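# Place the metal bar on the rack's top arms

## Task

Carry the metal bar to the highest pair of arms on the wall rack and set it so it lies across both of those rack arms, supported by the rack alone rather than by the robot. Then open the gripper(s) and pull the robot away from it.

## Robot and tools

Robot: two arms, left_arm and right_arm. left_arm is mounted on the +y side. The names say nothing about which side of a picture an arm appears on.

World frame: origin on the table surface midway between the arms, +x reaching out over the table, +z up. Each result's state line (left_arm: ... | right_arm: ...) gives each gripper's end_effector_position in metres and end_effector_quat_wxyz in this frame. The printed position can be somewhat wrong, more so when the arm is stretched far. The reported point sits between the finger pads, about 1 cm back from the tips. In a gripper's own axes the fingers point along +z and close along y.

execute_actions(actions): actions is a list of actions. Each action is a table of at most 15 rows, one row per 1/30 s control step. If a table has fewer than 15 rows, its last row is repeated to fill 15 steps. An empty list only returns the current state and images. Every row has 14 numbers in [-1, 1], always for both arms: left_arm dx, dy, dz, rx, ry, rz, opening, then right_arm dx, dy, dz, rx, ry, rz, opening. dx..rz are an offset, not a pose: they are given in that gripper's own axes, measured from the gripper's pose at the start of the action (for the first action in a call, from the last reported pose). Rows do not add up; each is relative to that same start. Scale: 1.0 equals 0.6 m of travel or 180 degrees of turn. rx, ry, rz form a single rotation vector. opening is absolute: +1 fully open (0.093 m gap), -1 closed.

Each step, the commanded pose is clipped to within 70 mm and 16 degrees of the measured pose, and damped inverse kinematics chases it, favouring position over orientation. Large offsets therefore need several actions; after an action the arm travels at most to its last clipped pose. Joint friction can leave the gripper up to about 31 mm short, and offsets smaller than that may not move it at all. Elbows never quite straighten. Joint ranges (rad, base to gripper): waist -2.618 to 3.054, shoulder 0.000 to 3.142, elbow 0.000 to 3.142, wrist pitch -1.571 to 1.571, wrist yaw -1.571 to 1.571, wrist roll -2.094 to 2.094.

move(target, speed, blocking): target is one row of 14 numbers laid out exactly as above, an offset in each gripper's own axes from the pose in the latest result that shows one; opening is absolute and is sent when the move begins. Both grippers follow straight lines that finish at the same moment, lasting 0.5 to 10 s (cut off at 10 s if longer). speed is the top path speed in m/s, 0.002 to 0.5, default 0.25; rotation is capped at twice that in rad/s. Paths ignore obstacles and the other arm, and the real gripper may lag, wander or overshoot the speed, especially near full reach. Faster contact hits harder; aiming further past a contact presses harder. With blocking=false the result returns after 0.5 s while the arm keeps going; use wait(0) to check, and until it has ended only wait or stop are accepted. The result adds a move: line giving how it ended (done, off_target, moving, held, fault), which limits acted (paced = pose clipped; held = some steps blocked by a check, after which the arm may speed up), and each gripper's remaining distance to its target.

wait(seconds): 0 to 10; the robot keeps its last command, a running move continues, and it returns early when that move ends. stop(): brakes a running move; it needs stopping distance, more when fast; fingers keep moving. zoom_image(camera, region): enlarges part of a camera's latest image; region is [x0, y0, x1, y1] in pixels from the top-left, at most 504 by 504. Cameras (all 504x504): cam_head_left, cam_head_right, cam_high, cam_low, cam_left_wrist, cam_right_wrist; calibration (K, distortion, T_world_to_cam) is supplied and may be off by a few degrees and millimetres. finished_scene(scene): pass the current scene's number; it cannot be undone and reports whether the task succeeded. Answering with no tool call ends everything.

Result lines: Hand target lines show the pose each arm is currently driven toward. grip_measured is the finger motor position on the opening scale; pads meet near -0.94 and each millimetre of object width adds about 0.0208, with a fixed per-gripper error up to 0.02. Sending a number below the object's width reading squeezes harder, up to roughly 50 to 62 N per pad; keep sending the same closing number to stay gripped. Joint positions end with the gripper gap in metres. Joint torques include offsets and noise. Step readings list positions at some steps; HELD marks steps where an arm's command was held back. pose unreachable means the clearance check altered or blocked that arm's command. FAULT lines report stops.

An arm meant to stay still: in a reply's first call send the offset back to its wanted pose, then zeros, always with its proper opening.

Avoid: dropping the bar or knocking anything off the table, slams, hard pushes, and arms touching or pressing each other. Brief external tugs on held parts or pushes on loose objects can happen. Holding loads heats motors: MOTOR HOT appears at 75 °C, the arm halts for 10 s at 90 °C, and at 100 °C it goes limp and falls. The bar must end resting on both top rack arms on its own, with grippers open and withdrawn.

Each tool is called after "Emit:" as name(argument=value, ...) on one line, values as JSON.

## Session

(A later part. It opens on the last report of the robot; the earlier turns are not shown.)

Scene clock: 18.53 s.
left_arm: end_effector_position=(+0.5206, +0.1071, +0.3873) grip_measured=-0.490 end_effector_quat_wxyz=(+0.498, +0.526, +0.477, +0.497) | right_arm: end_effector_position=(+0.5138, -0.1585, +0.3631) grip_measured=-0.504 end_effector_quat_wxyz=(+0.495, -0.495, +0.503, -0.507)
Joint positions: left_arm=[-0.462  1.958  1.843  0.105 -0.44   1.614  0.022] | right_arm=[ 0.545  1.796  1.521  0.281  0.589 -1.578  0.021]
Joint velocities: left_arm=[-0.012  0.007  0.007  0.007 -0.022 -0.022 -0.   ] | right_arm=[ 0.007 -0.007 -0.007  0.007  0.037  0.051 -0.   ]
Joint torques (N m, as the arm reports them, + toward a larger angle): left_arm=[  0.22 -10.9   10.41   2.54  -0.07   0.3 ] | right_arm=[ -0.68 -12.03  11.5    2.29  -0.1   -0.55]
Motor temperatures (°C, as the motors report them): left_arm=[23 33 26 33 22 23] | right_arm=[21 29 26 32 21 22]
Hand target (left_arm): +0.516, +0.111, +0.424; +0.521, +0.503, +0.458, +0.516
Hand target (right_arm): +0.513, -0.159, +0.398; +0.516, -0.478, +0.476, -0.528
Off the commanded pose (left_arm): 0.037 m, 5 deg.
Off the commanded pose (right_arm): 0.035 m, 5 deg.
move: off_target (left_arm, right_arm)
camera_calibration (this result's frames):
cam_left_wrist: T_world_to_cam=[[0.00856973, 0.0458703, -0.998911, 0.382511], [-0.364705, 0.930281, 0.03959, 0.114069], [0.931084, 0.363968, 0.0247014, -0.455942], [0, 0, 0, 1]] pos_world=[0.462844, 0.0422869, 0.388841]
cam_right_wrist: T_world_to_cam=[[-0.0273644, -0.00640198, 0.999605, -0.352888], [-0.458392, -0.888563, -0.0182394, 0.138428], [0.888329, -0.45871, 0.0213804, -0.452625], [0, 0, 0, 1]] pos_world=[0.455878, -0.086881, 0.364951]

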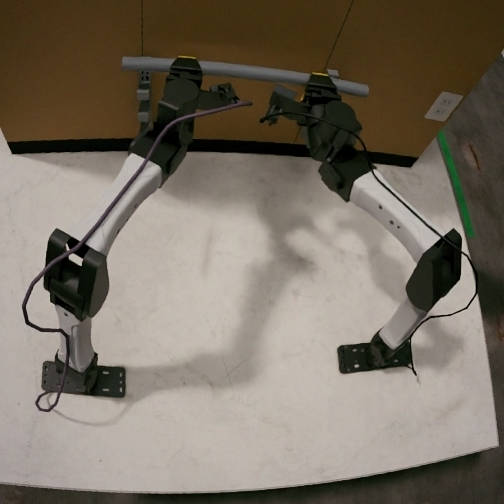

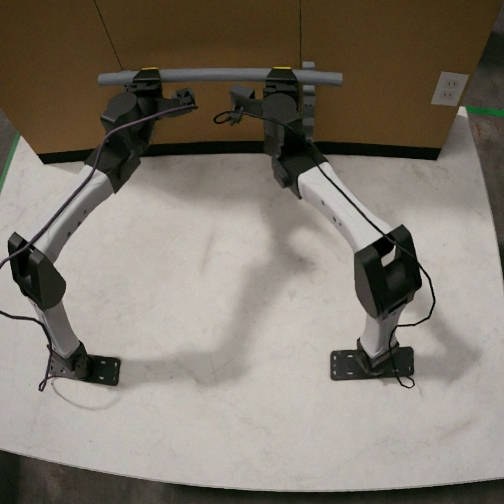

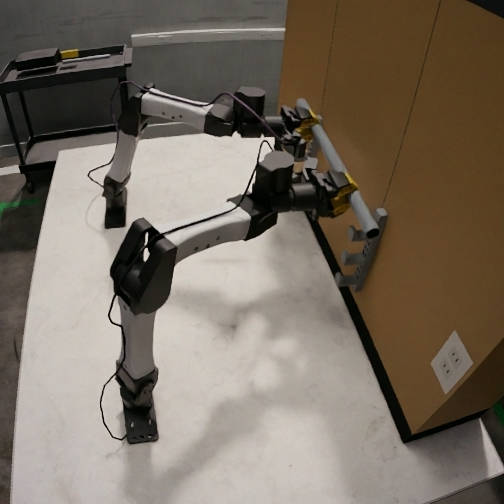

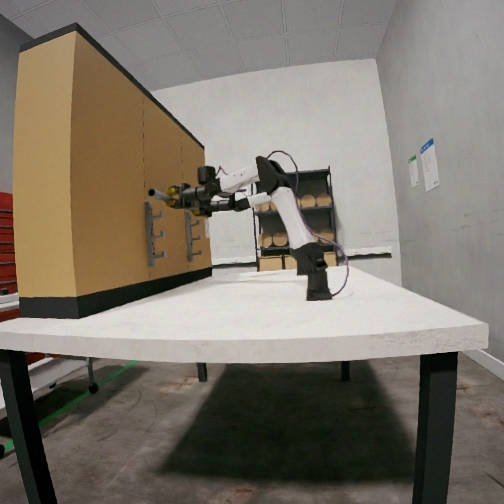

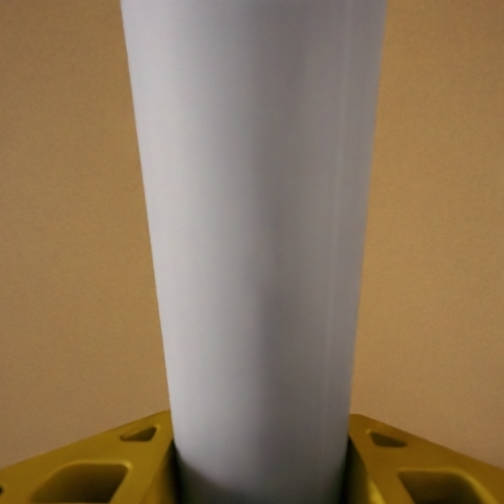

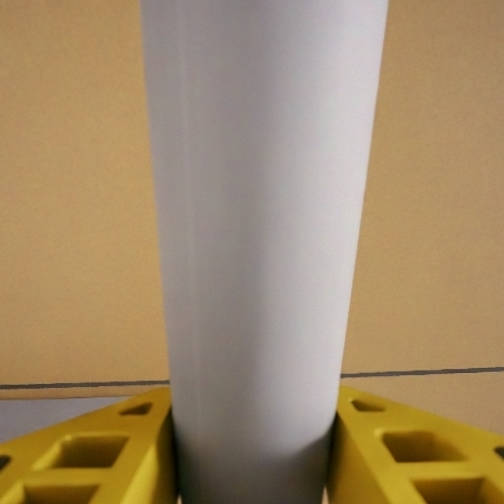

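Rest height expected .323/.309.

Emit:
execute_actions(actions=[[[0.012,0.005,0.018,-0.025,0,-0.01,-0.65,-0.01,-0.02,0.024,0.025,0,-0.01,-0.65]],[[0.005,0.005,0,-0.022,0,0,-0.65,0,-0.012,0,0.022,0,0,-0.65]]])

Scene clock: 21.70 s.
left_arm: end_effector_position=(+0.5368, +0.1148, +0.3354) grip_measured=-0.490 end_effector_quat_wxyz=(+0.496, +0.525, +0.494, +0.484) | right_arm: end_effector_position=(+0.5298, -0.1511, +0.3189) grip_measured=-0.504 end_effector_quat_wxyz=(+0.478, -0.510, +0.508, -0.503)
Joint positions: left_arm=[-0.432  1.998  1.723  0.232 -0.417  1.572  0.022] | right_arm=[ 0.541  1.878  1.491  0.343  0.59  -1.574  0.021]
Joint velocities: left_arm=[-0.002 -0.002 -0.002 -0.022 -0.022  0.022  0.   ] | right_arm=[ 0.007 -0.012  0.002 -0.007  0.007 -0.007 -0.   ]
Joint torques (N m, as the arm reports them, + toward a larger angle): left_arm=[  0.25 -11.34   7.32   2.94  -0.07   0.35] | right_arm=[ -0.22 -13.29   8.23   2.59   0.09  -0.38]
Motor temperatures (°C, as the motors report them): left_arm=[23 35 27 33 22 23] | right_arm=[21 29 27 33 21 22]
Hand target (left_arm): +0.535, +0.117, +0.360; +0.515, +0.506, +0.473, +0.505
Hand target (right_arm): +0.527, -0.153, +0.344; +0.499, -0.487, +0.489, -0.524
Off the commanded pose (left_arm): 0.025 m, 5 deg.
Off the commanded pose (right_arm): 0.026 m, 5 deg.
Step readings (end_effector_position; steps 1 to 15: 1st action; 16 to 30: 2nd action):
0: left_arm (+0.5206, +0.1071, +0.3871) | right_arm (+0.5138, -0.1585, +0.3630)
1: left_arm (+0.5216, +0.1074, +0.3861) | right_arm (+0.5148, -0.1581, +0.3617)
2: left_arm (+0.5230, +0.1083, +0.3852) | right_arm (+0.5166, -0.1573, +0.3616)
4: left_arm (+0.5276, +0.1112, +0.3786) | right_arm (+0.5206, -0.1546, +0.3557)
8: left_arm (+0.5350, +0.1140, +0.3597) | right_arm (+0.5270, -0.1518, +0.3401)
15: left_arm (+0.5358, +0.1137, +0.3572) | right_arm (+0.5286, -0.1520, +0.3376)
16: left_arm (+0.5360, +0.1138, +0.3545) | right_arm (+0.5285, -0.1520, +0.3374)
17: left_arm (+0.5361, +0.1137, +0.3525) | right_arm (+0.5284, -0.1521, +0.3363)
19: left_arm (+0.5361, +0.1138, +0.3459) | right_arm (+0.5285, -0.1520, +0.3297)
23: left_arm (+0.5367, +0.1146, +0.3352) | right_arm (+0.5297, -0.1512, +0.3188)
30: end_effector_position above
camera_calibration (this result's frames):
cam_left_wrist: T_world_to_cam=[[-0.0226959, 0.0182229, -0.999576, 0.350338], [-0.371015, 0.928281, 0.0253472, 0.123248], [0.92835, 0.371433, -0.0143072, -0.45884], [0, 0, 0, 1]] pos_world=[0.479642, 0.0496356, 0.340501]
cam_right_wrist: T_world_to_cam=[[0.0143537, 0.0153354, 0.999779, -0.327079], [-0.462483, -0.886397, 0.020236, 0.141776], [0.886512, -0.462671, -0.00563073, -0.453552], [0, 0, 0, 1]] pos_world=[0.472343, -0.0791593, 0.321584]

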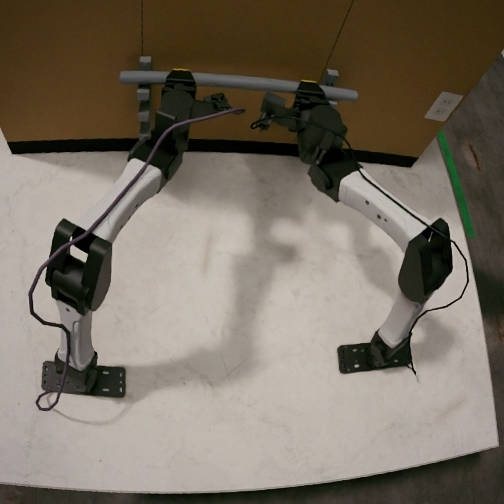

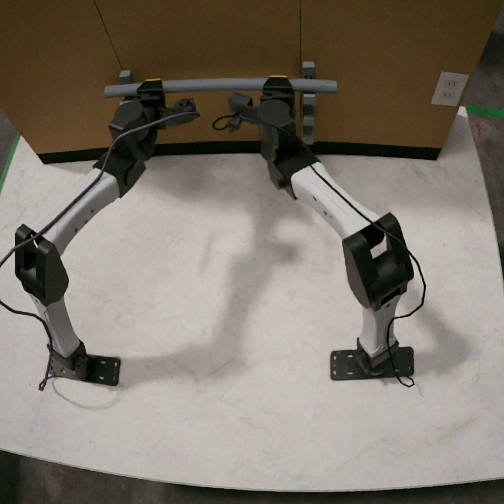

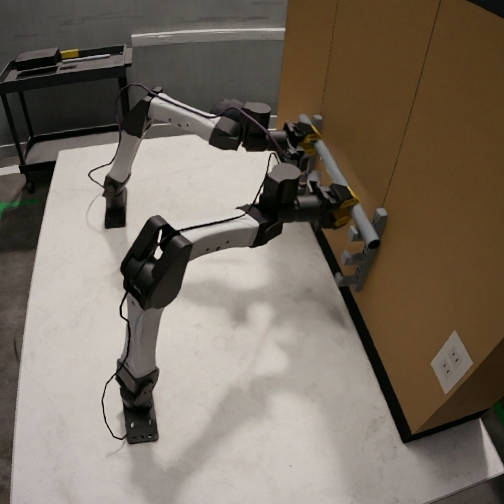

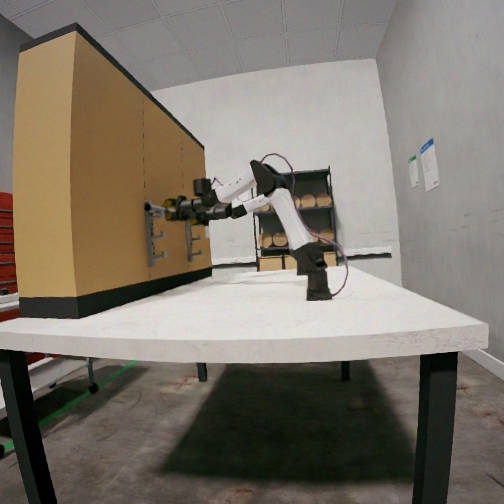

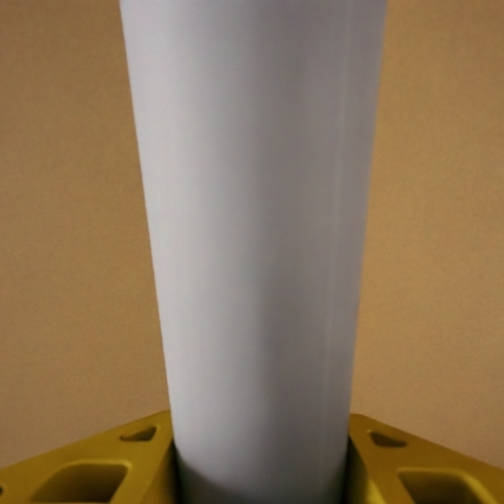

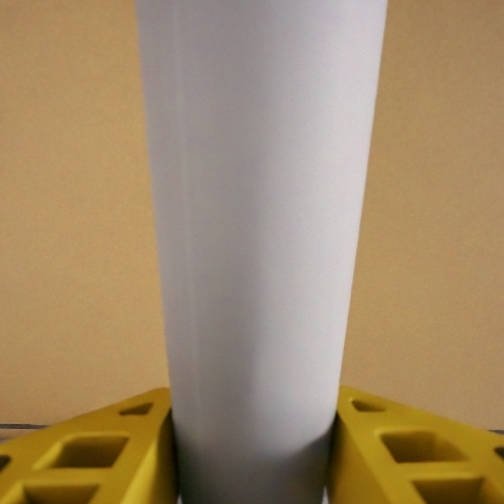

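Emit:
execute_actions(actions=[[[0,0.022,0,-0.022,0,0,-0.65,0,-0.026,0.003,0.022,0,0,-0.65]],[[0,0.015,0,-0.015,0,0,-0.65,0,-0.015,0,0.015,0,0,-0.65],[0,0.01,0,-0.01,0,0,-0.65,0,-0.01,0,0.01,0,0,-0.65],[0,0,0,0,0,0,-0.65,0,0,0,0,0,0,-0.65]],[[0,0,0,0,0,0,0.5,0,0,0,0,0,0,0.5]]])

Emit:
move(target=[0.03,0,-0.2,0,0,0,0.5,0.03,0.005,-0.2,0,0,0,0.5])

Scene clock: 24.77 s.
left_arm: end_effector_position=(+0.5374, +0.1162, +0.3233) grip_measured=+0.498 end_effector_quat_wxyz=(+0.489, +0.528, +0.504, +0.478) | right_arm: end_effector_position=(+0.5312, -0.1498, +0.3079) grip_measured=+0.498 end_effector_quat_wxyz=(-0.471, +0.517, -0.515, +0.495)
Joint positions: left_arm=[-0.432  2.002  1.706  0.224 -0.424  1.553  0.069] | right_arm=[ 0.541  1.888  1.491  0.317  0.587 -1.554  0.069]
Joint velocities: left_arm=[-0.022 -0.007  0.002  0.007 -0.037  0.007 -0.001] | right_arm=[ 0.002 -0.032 -0.002 -0.037 -0.066 -0.007 -0.001]
Joint torques (N m, as the arm reports them, + toward a larger angle): left_arm=[  0.01 -10.69   7.35   2.24  -0.16  -0.13] | right_arm=[ -0.44 -12.34   7.99   1.9    0.1   -0.06]
Motor temperatures (°C, as the motors report them): left_arm=[23 35 27 34 22 23] | right_arm=[21 30 27 34 21 22]
Hand target (left_arm): +0.537, +0.116, +0.324; +0.490, +0.527, +0.504, +0.478
Hand target (right_arm): +0.531, -0.150, +0.308; -0.471, +0.517, -0.515, +0.496
Off the commanded pose (left_arm): 0.000 m, 0 deg.
Off the commanded pose (right_arm): 0.000 m, 0 deg.
Step readings (end_effector_position; steps 1 to 15: 1st action; 16 to 30: 2nd action; 31 to 45: 3rd action):
0: left_arm (+0.5368, +0.1148, +0.3354) | right_arm (+0.5298, -0.1511, +0.3189)
1: left_arm (+0.5368, +0.1148, +0.3349) | right_arm (+0.5298, -0.1510, +0.3189)
2: left_arm (+0.5368, +0.1148, +0.3346) | right_arm (+0.5298, -0.1510, +0.3189)
4: left_arm (+0.5367, +0.1149, +0.3338) | right_arm (+0.5301, -0.1507, +0.3179)
8: left_arm (+0.5373, +0.1157, +0.3304) | right_arm (+0.5311, -0.1501, +0.3150)
15: left_arm (+0.5373, +0.1159, +0.3298) | right_arm (+0.5314, -0.1499, +0.3143)
16: left_arm (+0.5373, +0.1160, +0.3298) | right_arm (+0.5314, -0.1499, +0.3143)
17: left_arm (+0.5373, +0.1160, +0.3295) | right_arm (+0.5314, -0.1499, +0.3140)
19: left_arm (+0.5372, +0.1160, +0.3268) | right_arm (+0.5312, -0.1499, +0.3111)
23: left_arm (+0.5374, +0.1162, +0.3237) | right_arm (+0.5312, -0.1498, +0.3082)
30: left_arm (+0.5374, +0.1162, +0.3237) | right_arm (+0.5312, -0.1498, +0.3082)
31: left_arm (+0.5374, +0.1162, +0.3234) | right_arm (+0.5312, -0.1498, +0.3079)
32: left_arm (+0.5374, +0.1162, +0.3233) | right_arm (+0.5312, -0.1498, +0.3079)
34: left_arm (+0.5374, +0.1162, +0.3233) | right_arm (+0.5312, -0.1498, +0.3079)
38: left_arm (+0.5374, +0.1162, +0.3233) | right_arm (+0.5312, -0.1498, +0.3079)
45: end_effector_position above
camera_calibration (this result's frames):
cam_left_wrist: T_world_to_cam=[[-0.0490008, 0.0119284, -0.998728, 0.352793], [-0.37827, 0.925222, 0.0296096, 0.125328], [0.924397, 0.37924, -0.0408245, -0.450277], [0, 0, 0, 1]] pos_world=[0.48093, 0.0505986, 0.330251]
cam_right_wrist: T_world_to_cam=[[0.0442127, 0.015035, 0.998909, -0.331806], [-0.460199, -0.887175, 0.0337221, 0.138337], [0.886714, -0.461187, -0.0323053, -0.445907], [0, 0, 0, 1]] pos_world=[0.473725, -0.0779283, 0.312374]

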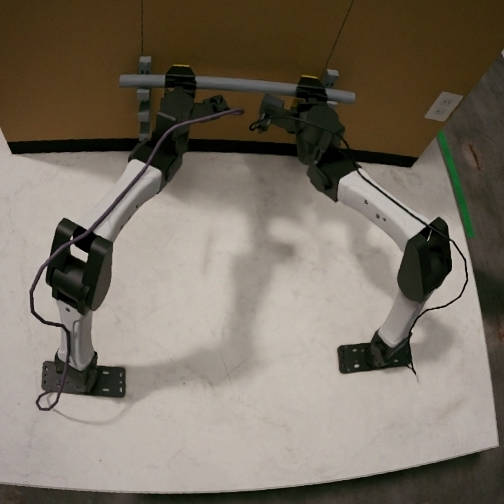

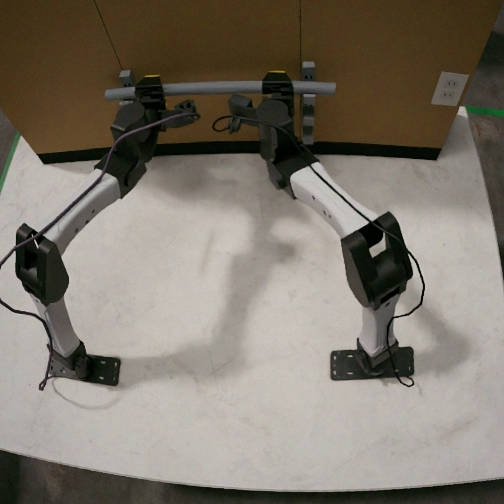

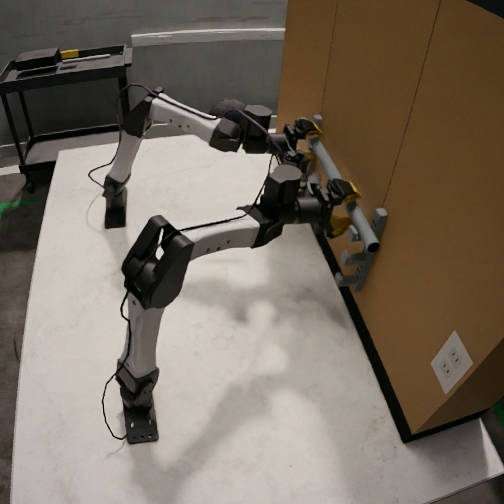

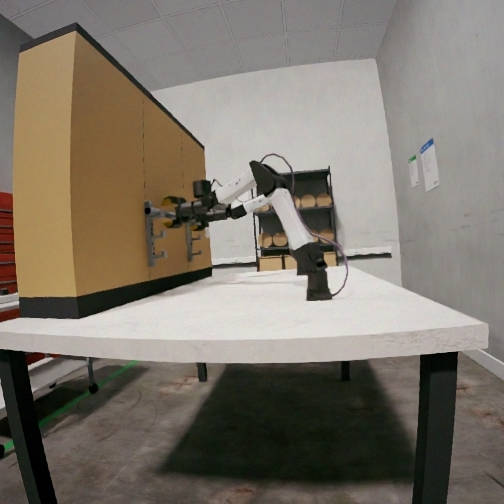

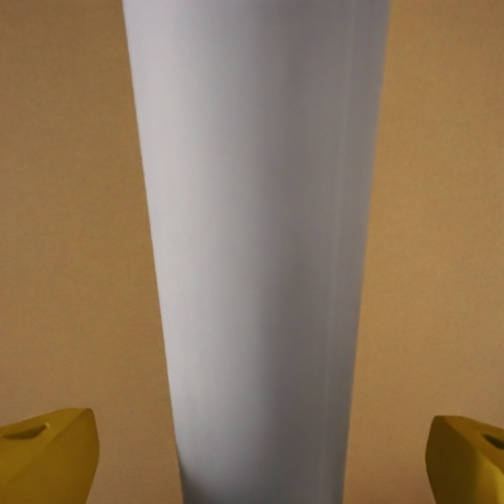

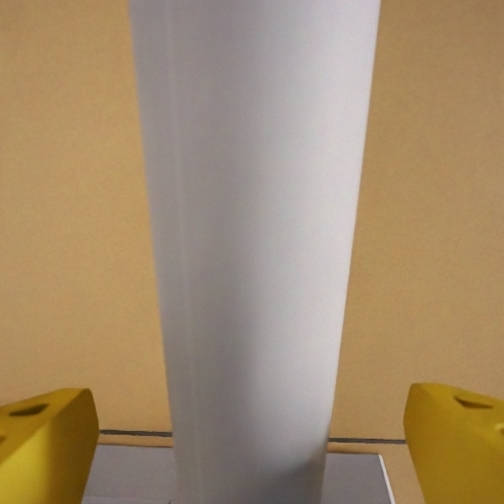

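Scene clock: 25.83 s.
left_arm: end_effector_position=(+0.4223, +0.1375, +0.3291) grip_measured=+0.498 end_effector_quat_wxyz=(+0.483, +0.533, +0.503, +0.479) | right_arm: end_effector_position=(+0.4157, -0.1662, +0.3163) grip_measured=+0.498 end_effector_quat_wxyz=(-0.471, +0.516, -0.513, +0.498)
Joint positions: left_arm=[-0.524  1.574  1.217  0.27  -0.517  1.553  0.069] | right_arm=[ 0.691  1.497  1.079  0.337  0.738 -1.548  0.069]
Joint velocities: left_arm=[-0.012 -0.002  0.012 -0.051  0.007 -0.095 -0.001] | right_arm=[ 0.012 -0.007  0.007 -0.007 -0.022 -0.066 -0.   ]
Joint torques (N m, as the arm reports them, + toward a larger angle): left_arm=[-0.35 -8.01  6.11  2.28 -0.23 -0.21] | right_arm=[ 0.52 -9.04  6.34  1.9   0.12 -0.01]
Motor temperatures (°C, as the motors report them): left_arm=[23 36 27 34 22 23] | right_arm=[21 30 27 34 21 22]
Hand target (left_arm): +0.418, +0.137, +0.331; +0.489, +0.528, +0.504, +0.478
Hand target (right_arm): +0.411, -0.166, +0.312; -0.471, +0.518, -0.513, +0.497
Off the commanded pose (left_arm): 0.005 m, 1 deg.
Off the commanded pose (right_arm): 0.006 m, 0 deg.
move: done
camera_calibration (this result's frames):
cam_left_wrist: T_world_to_cam=[[-0.0591322, 0.0254874, -0.997925, 0.354928], [-0.377296, 0.924951, 0.0459803, 0.0562125], [0.924203, 0.379232, -0.0450781, -0.350283], [0, 0, 0, 1]] pos_world=[0.365929, 0.0717984, 0.335816]
cam_right_wrist: T_world_to_cam=[[0.0374906, 0.0186459, 0.999123, -0.331486], [-0.461038, -0.886735, 0.0338482, 0.07069], [0.886588, -0.461902, -0.0246477, -0.353305], [0, 0, 0, 1]] pos_world=[0.358255, -0.0943284, 0.320095]

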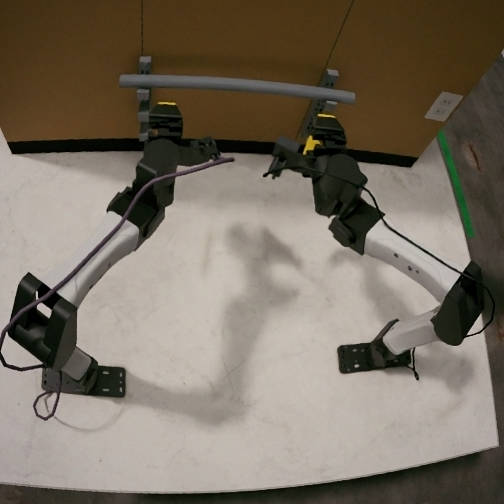

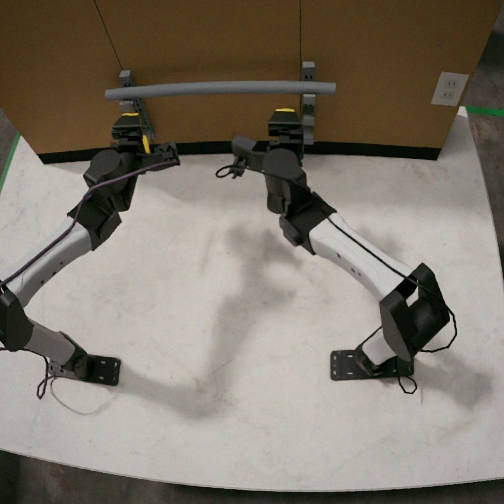

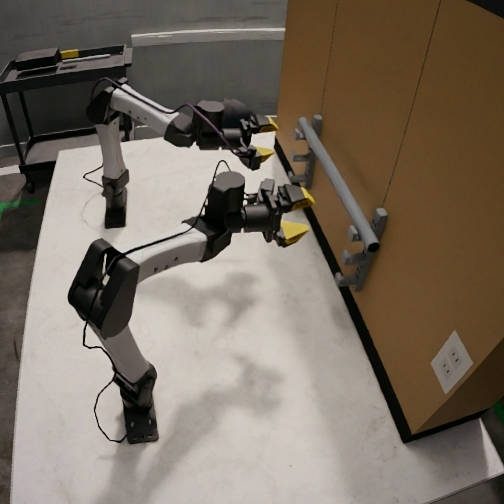

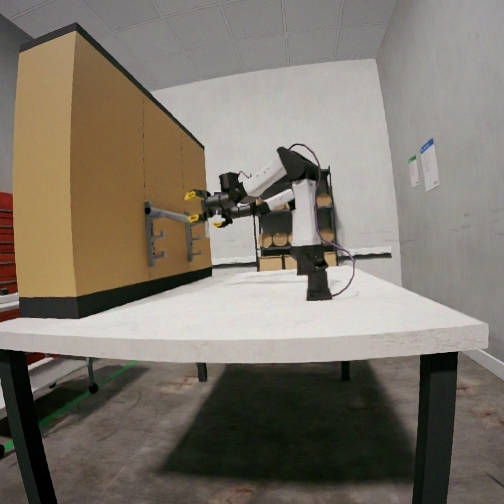

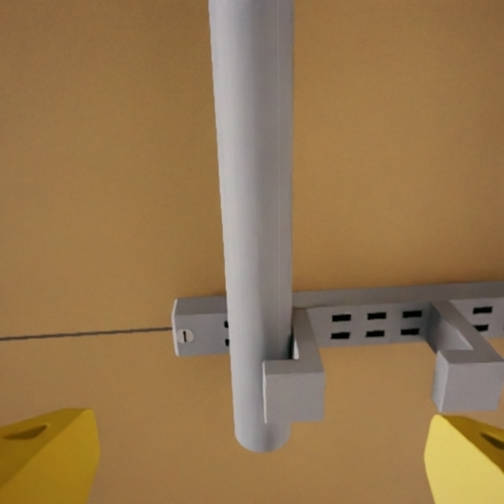

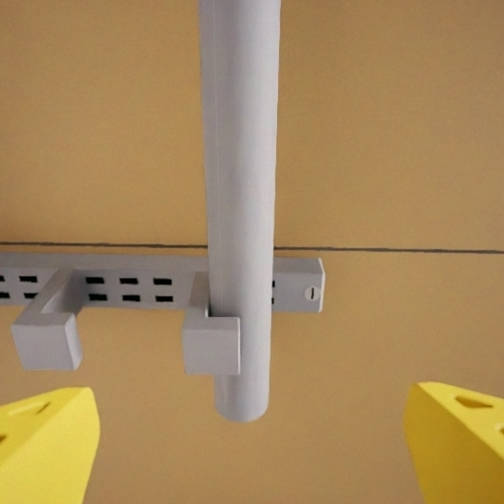

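Emit:
finished_scene(scene=2)

The scene is finished: the task was done.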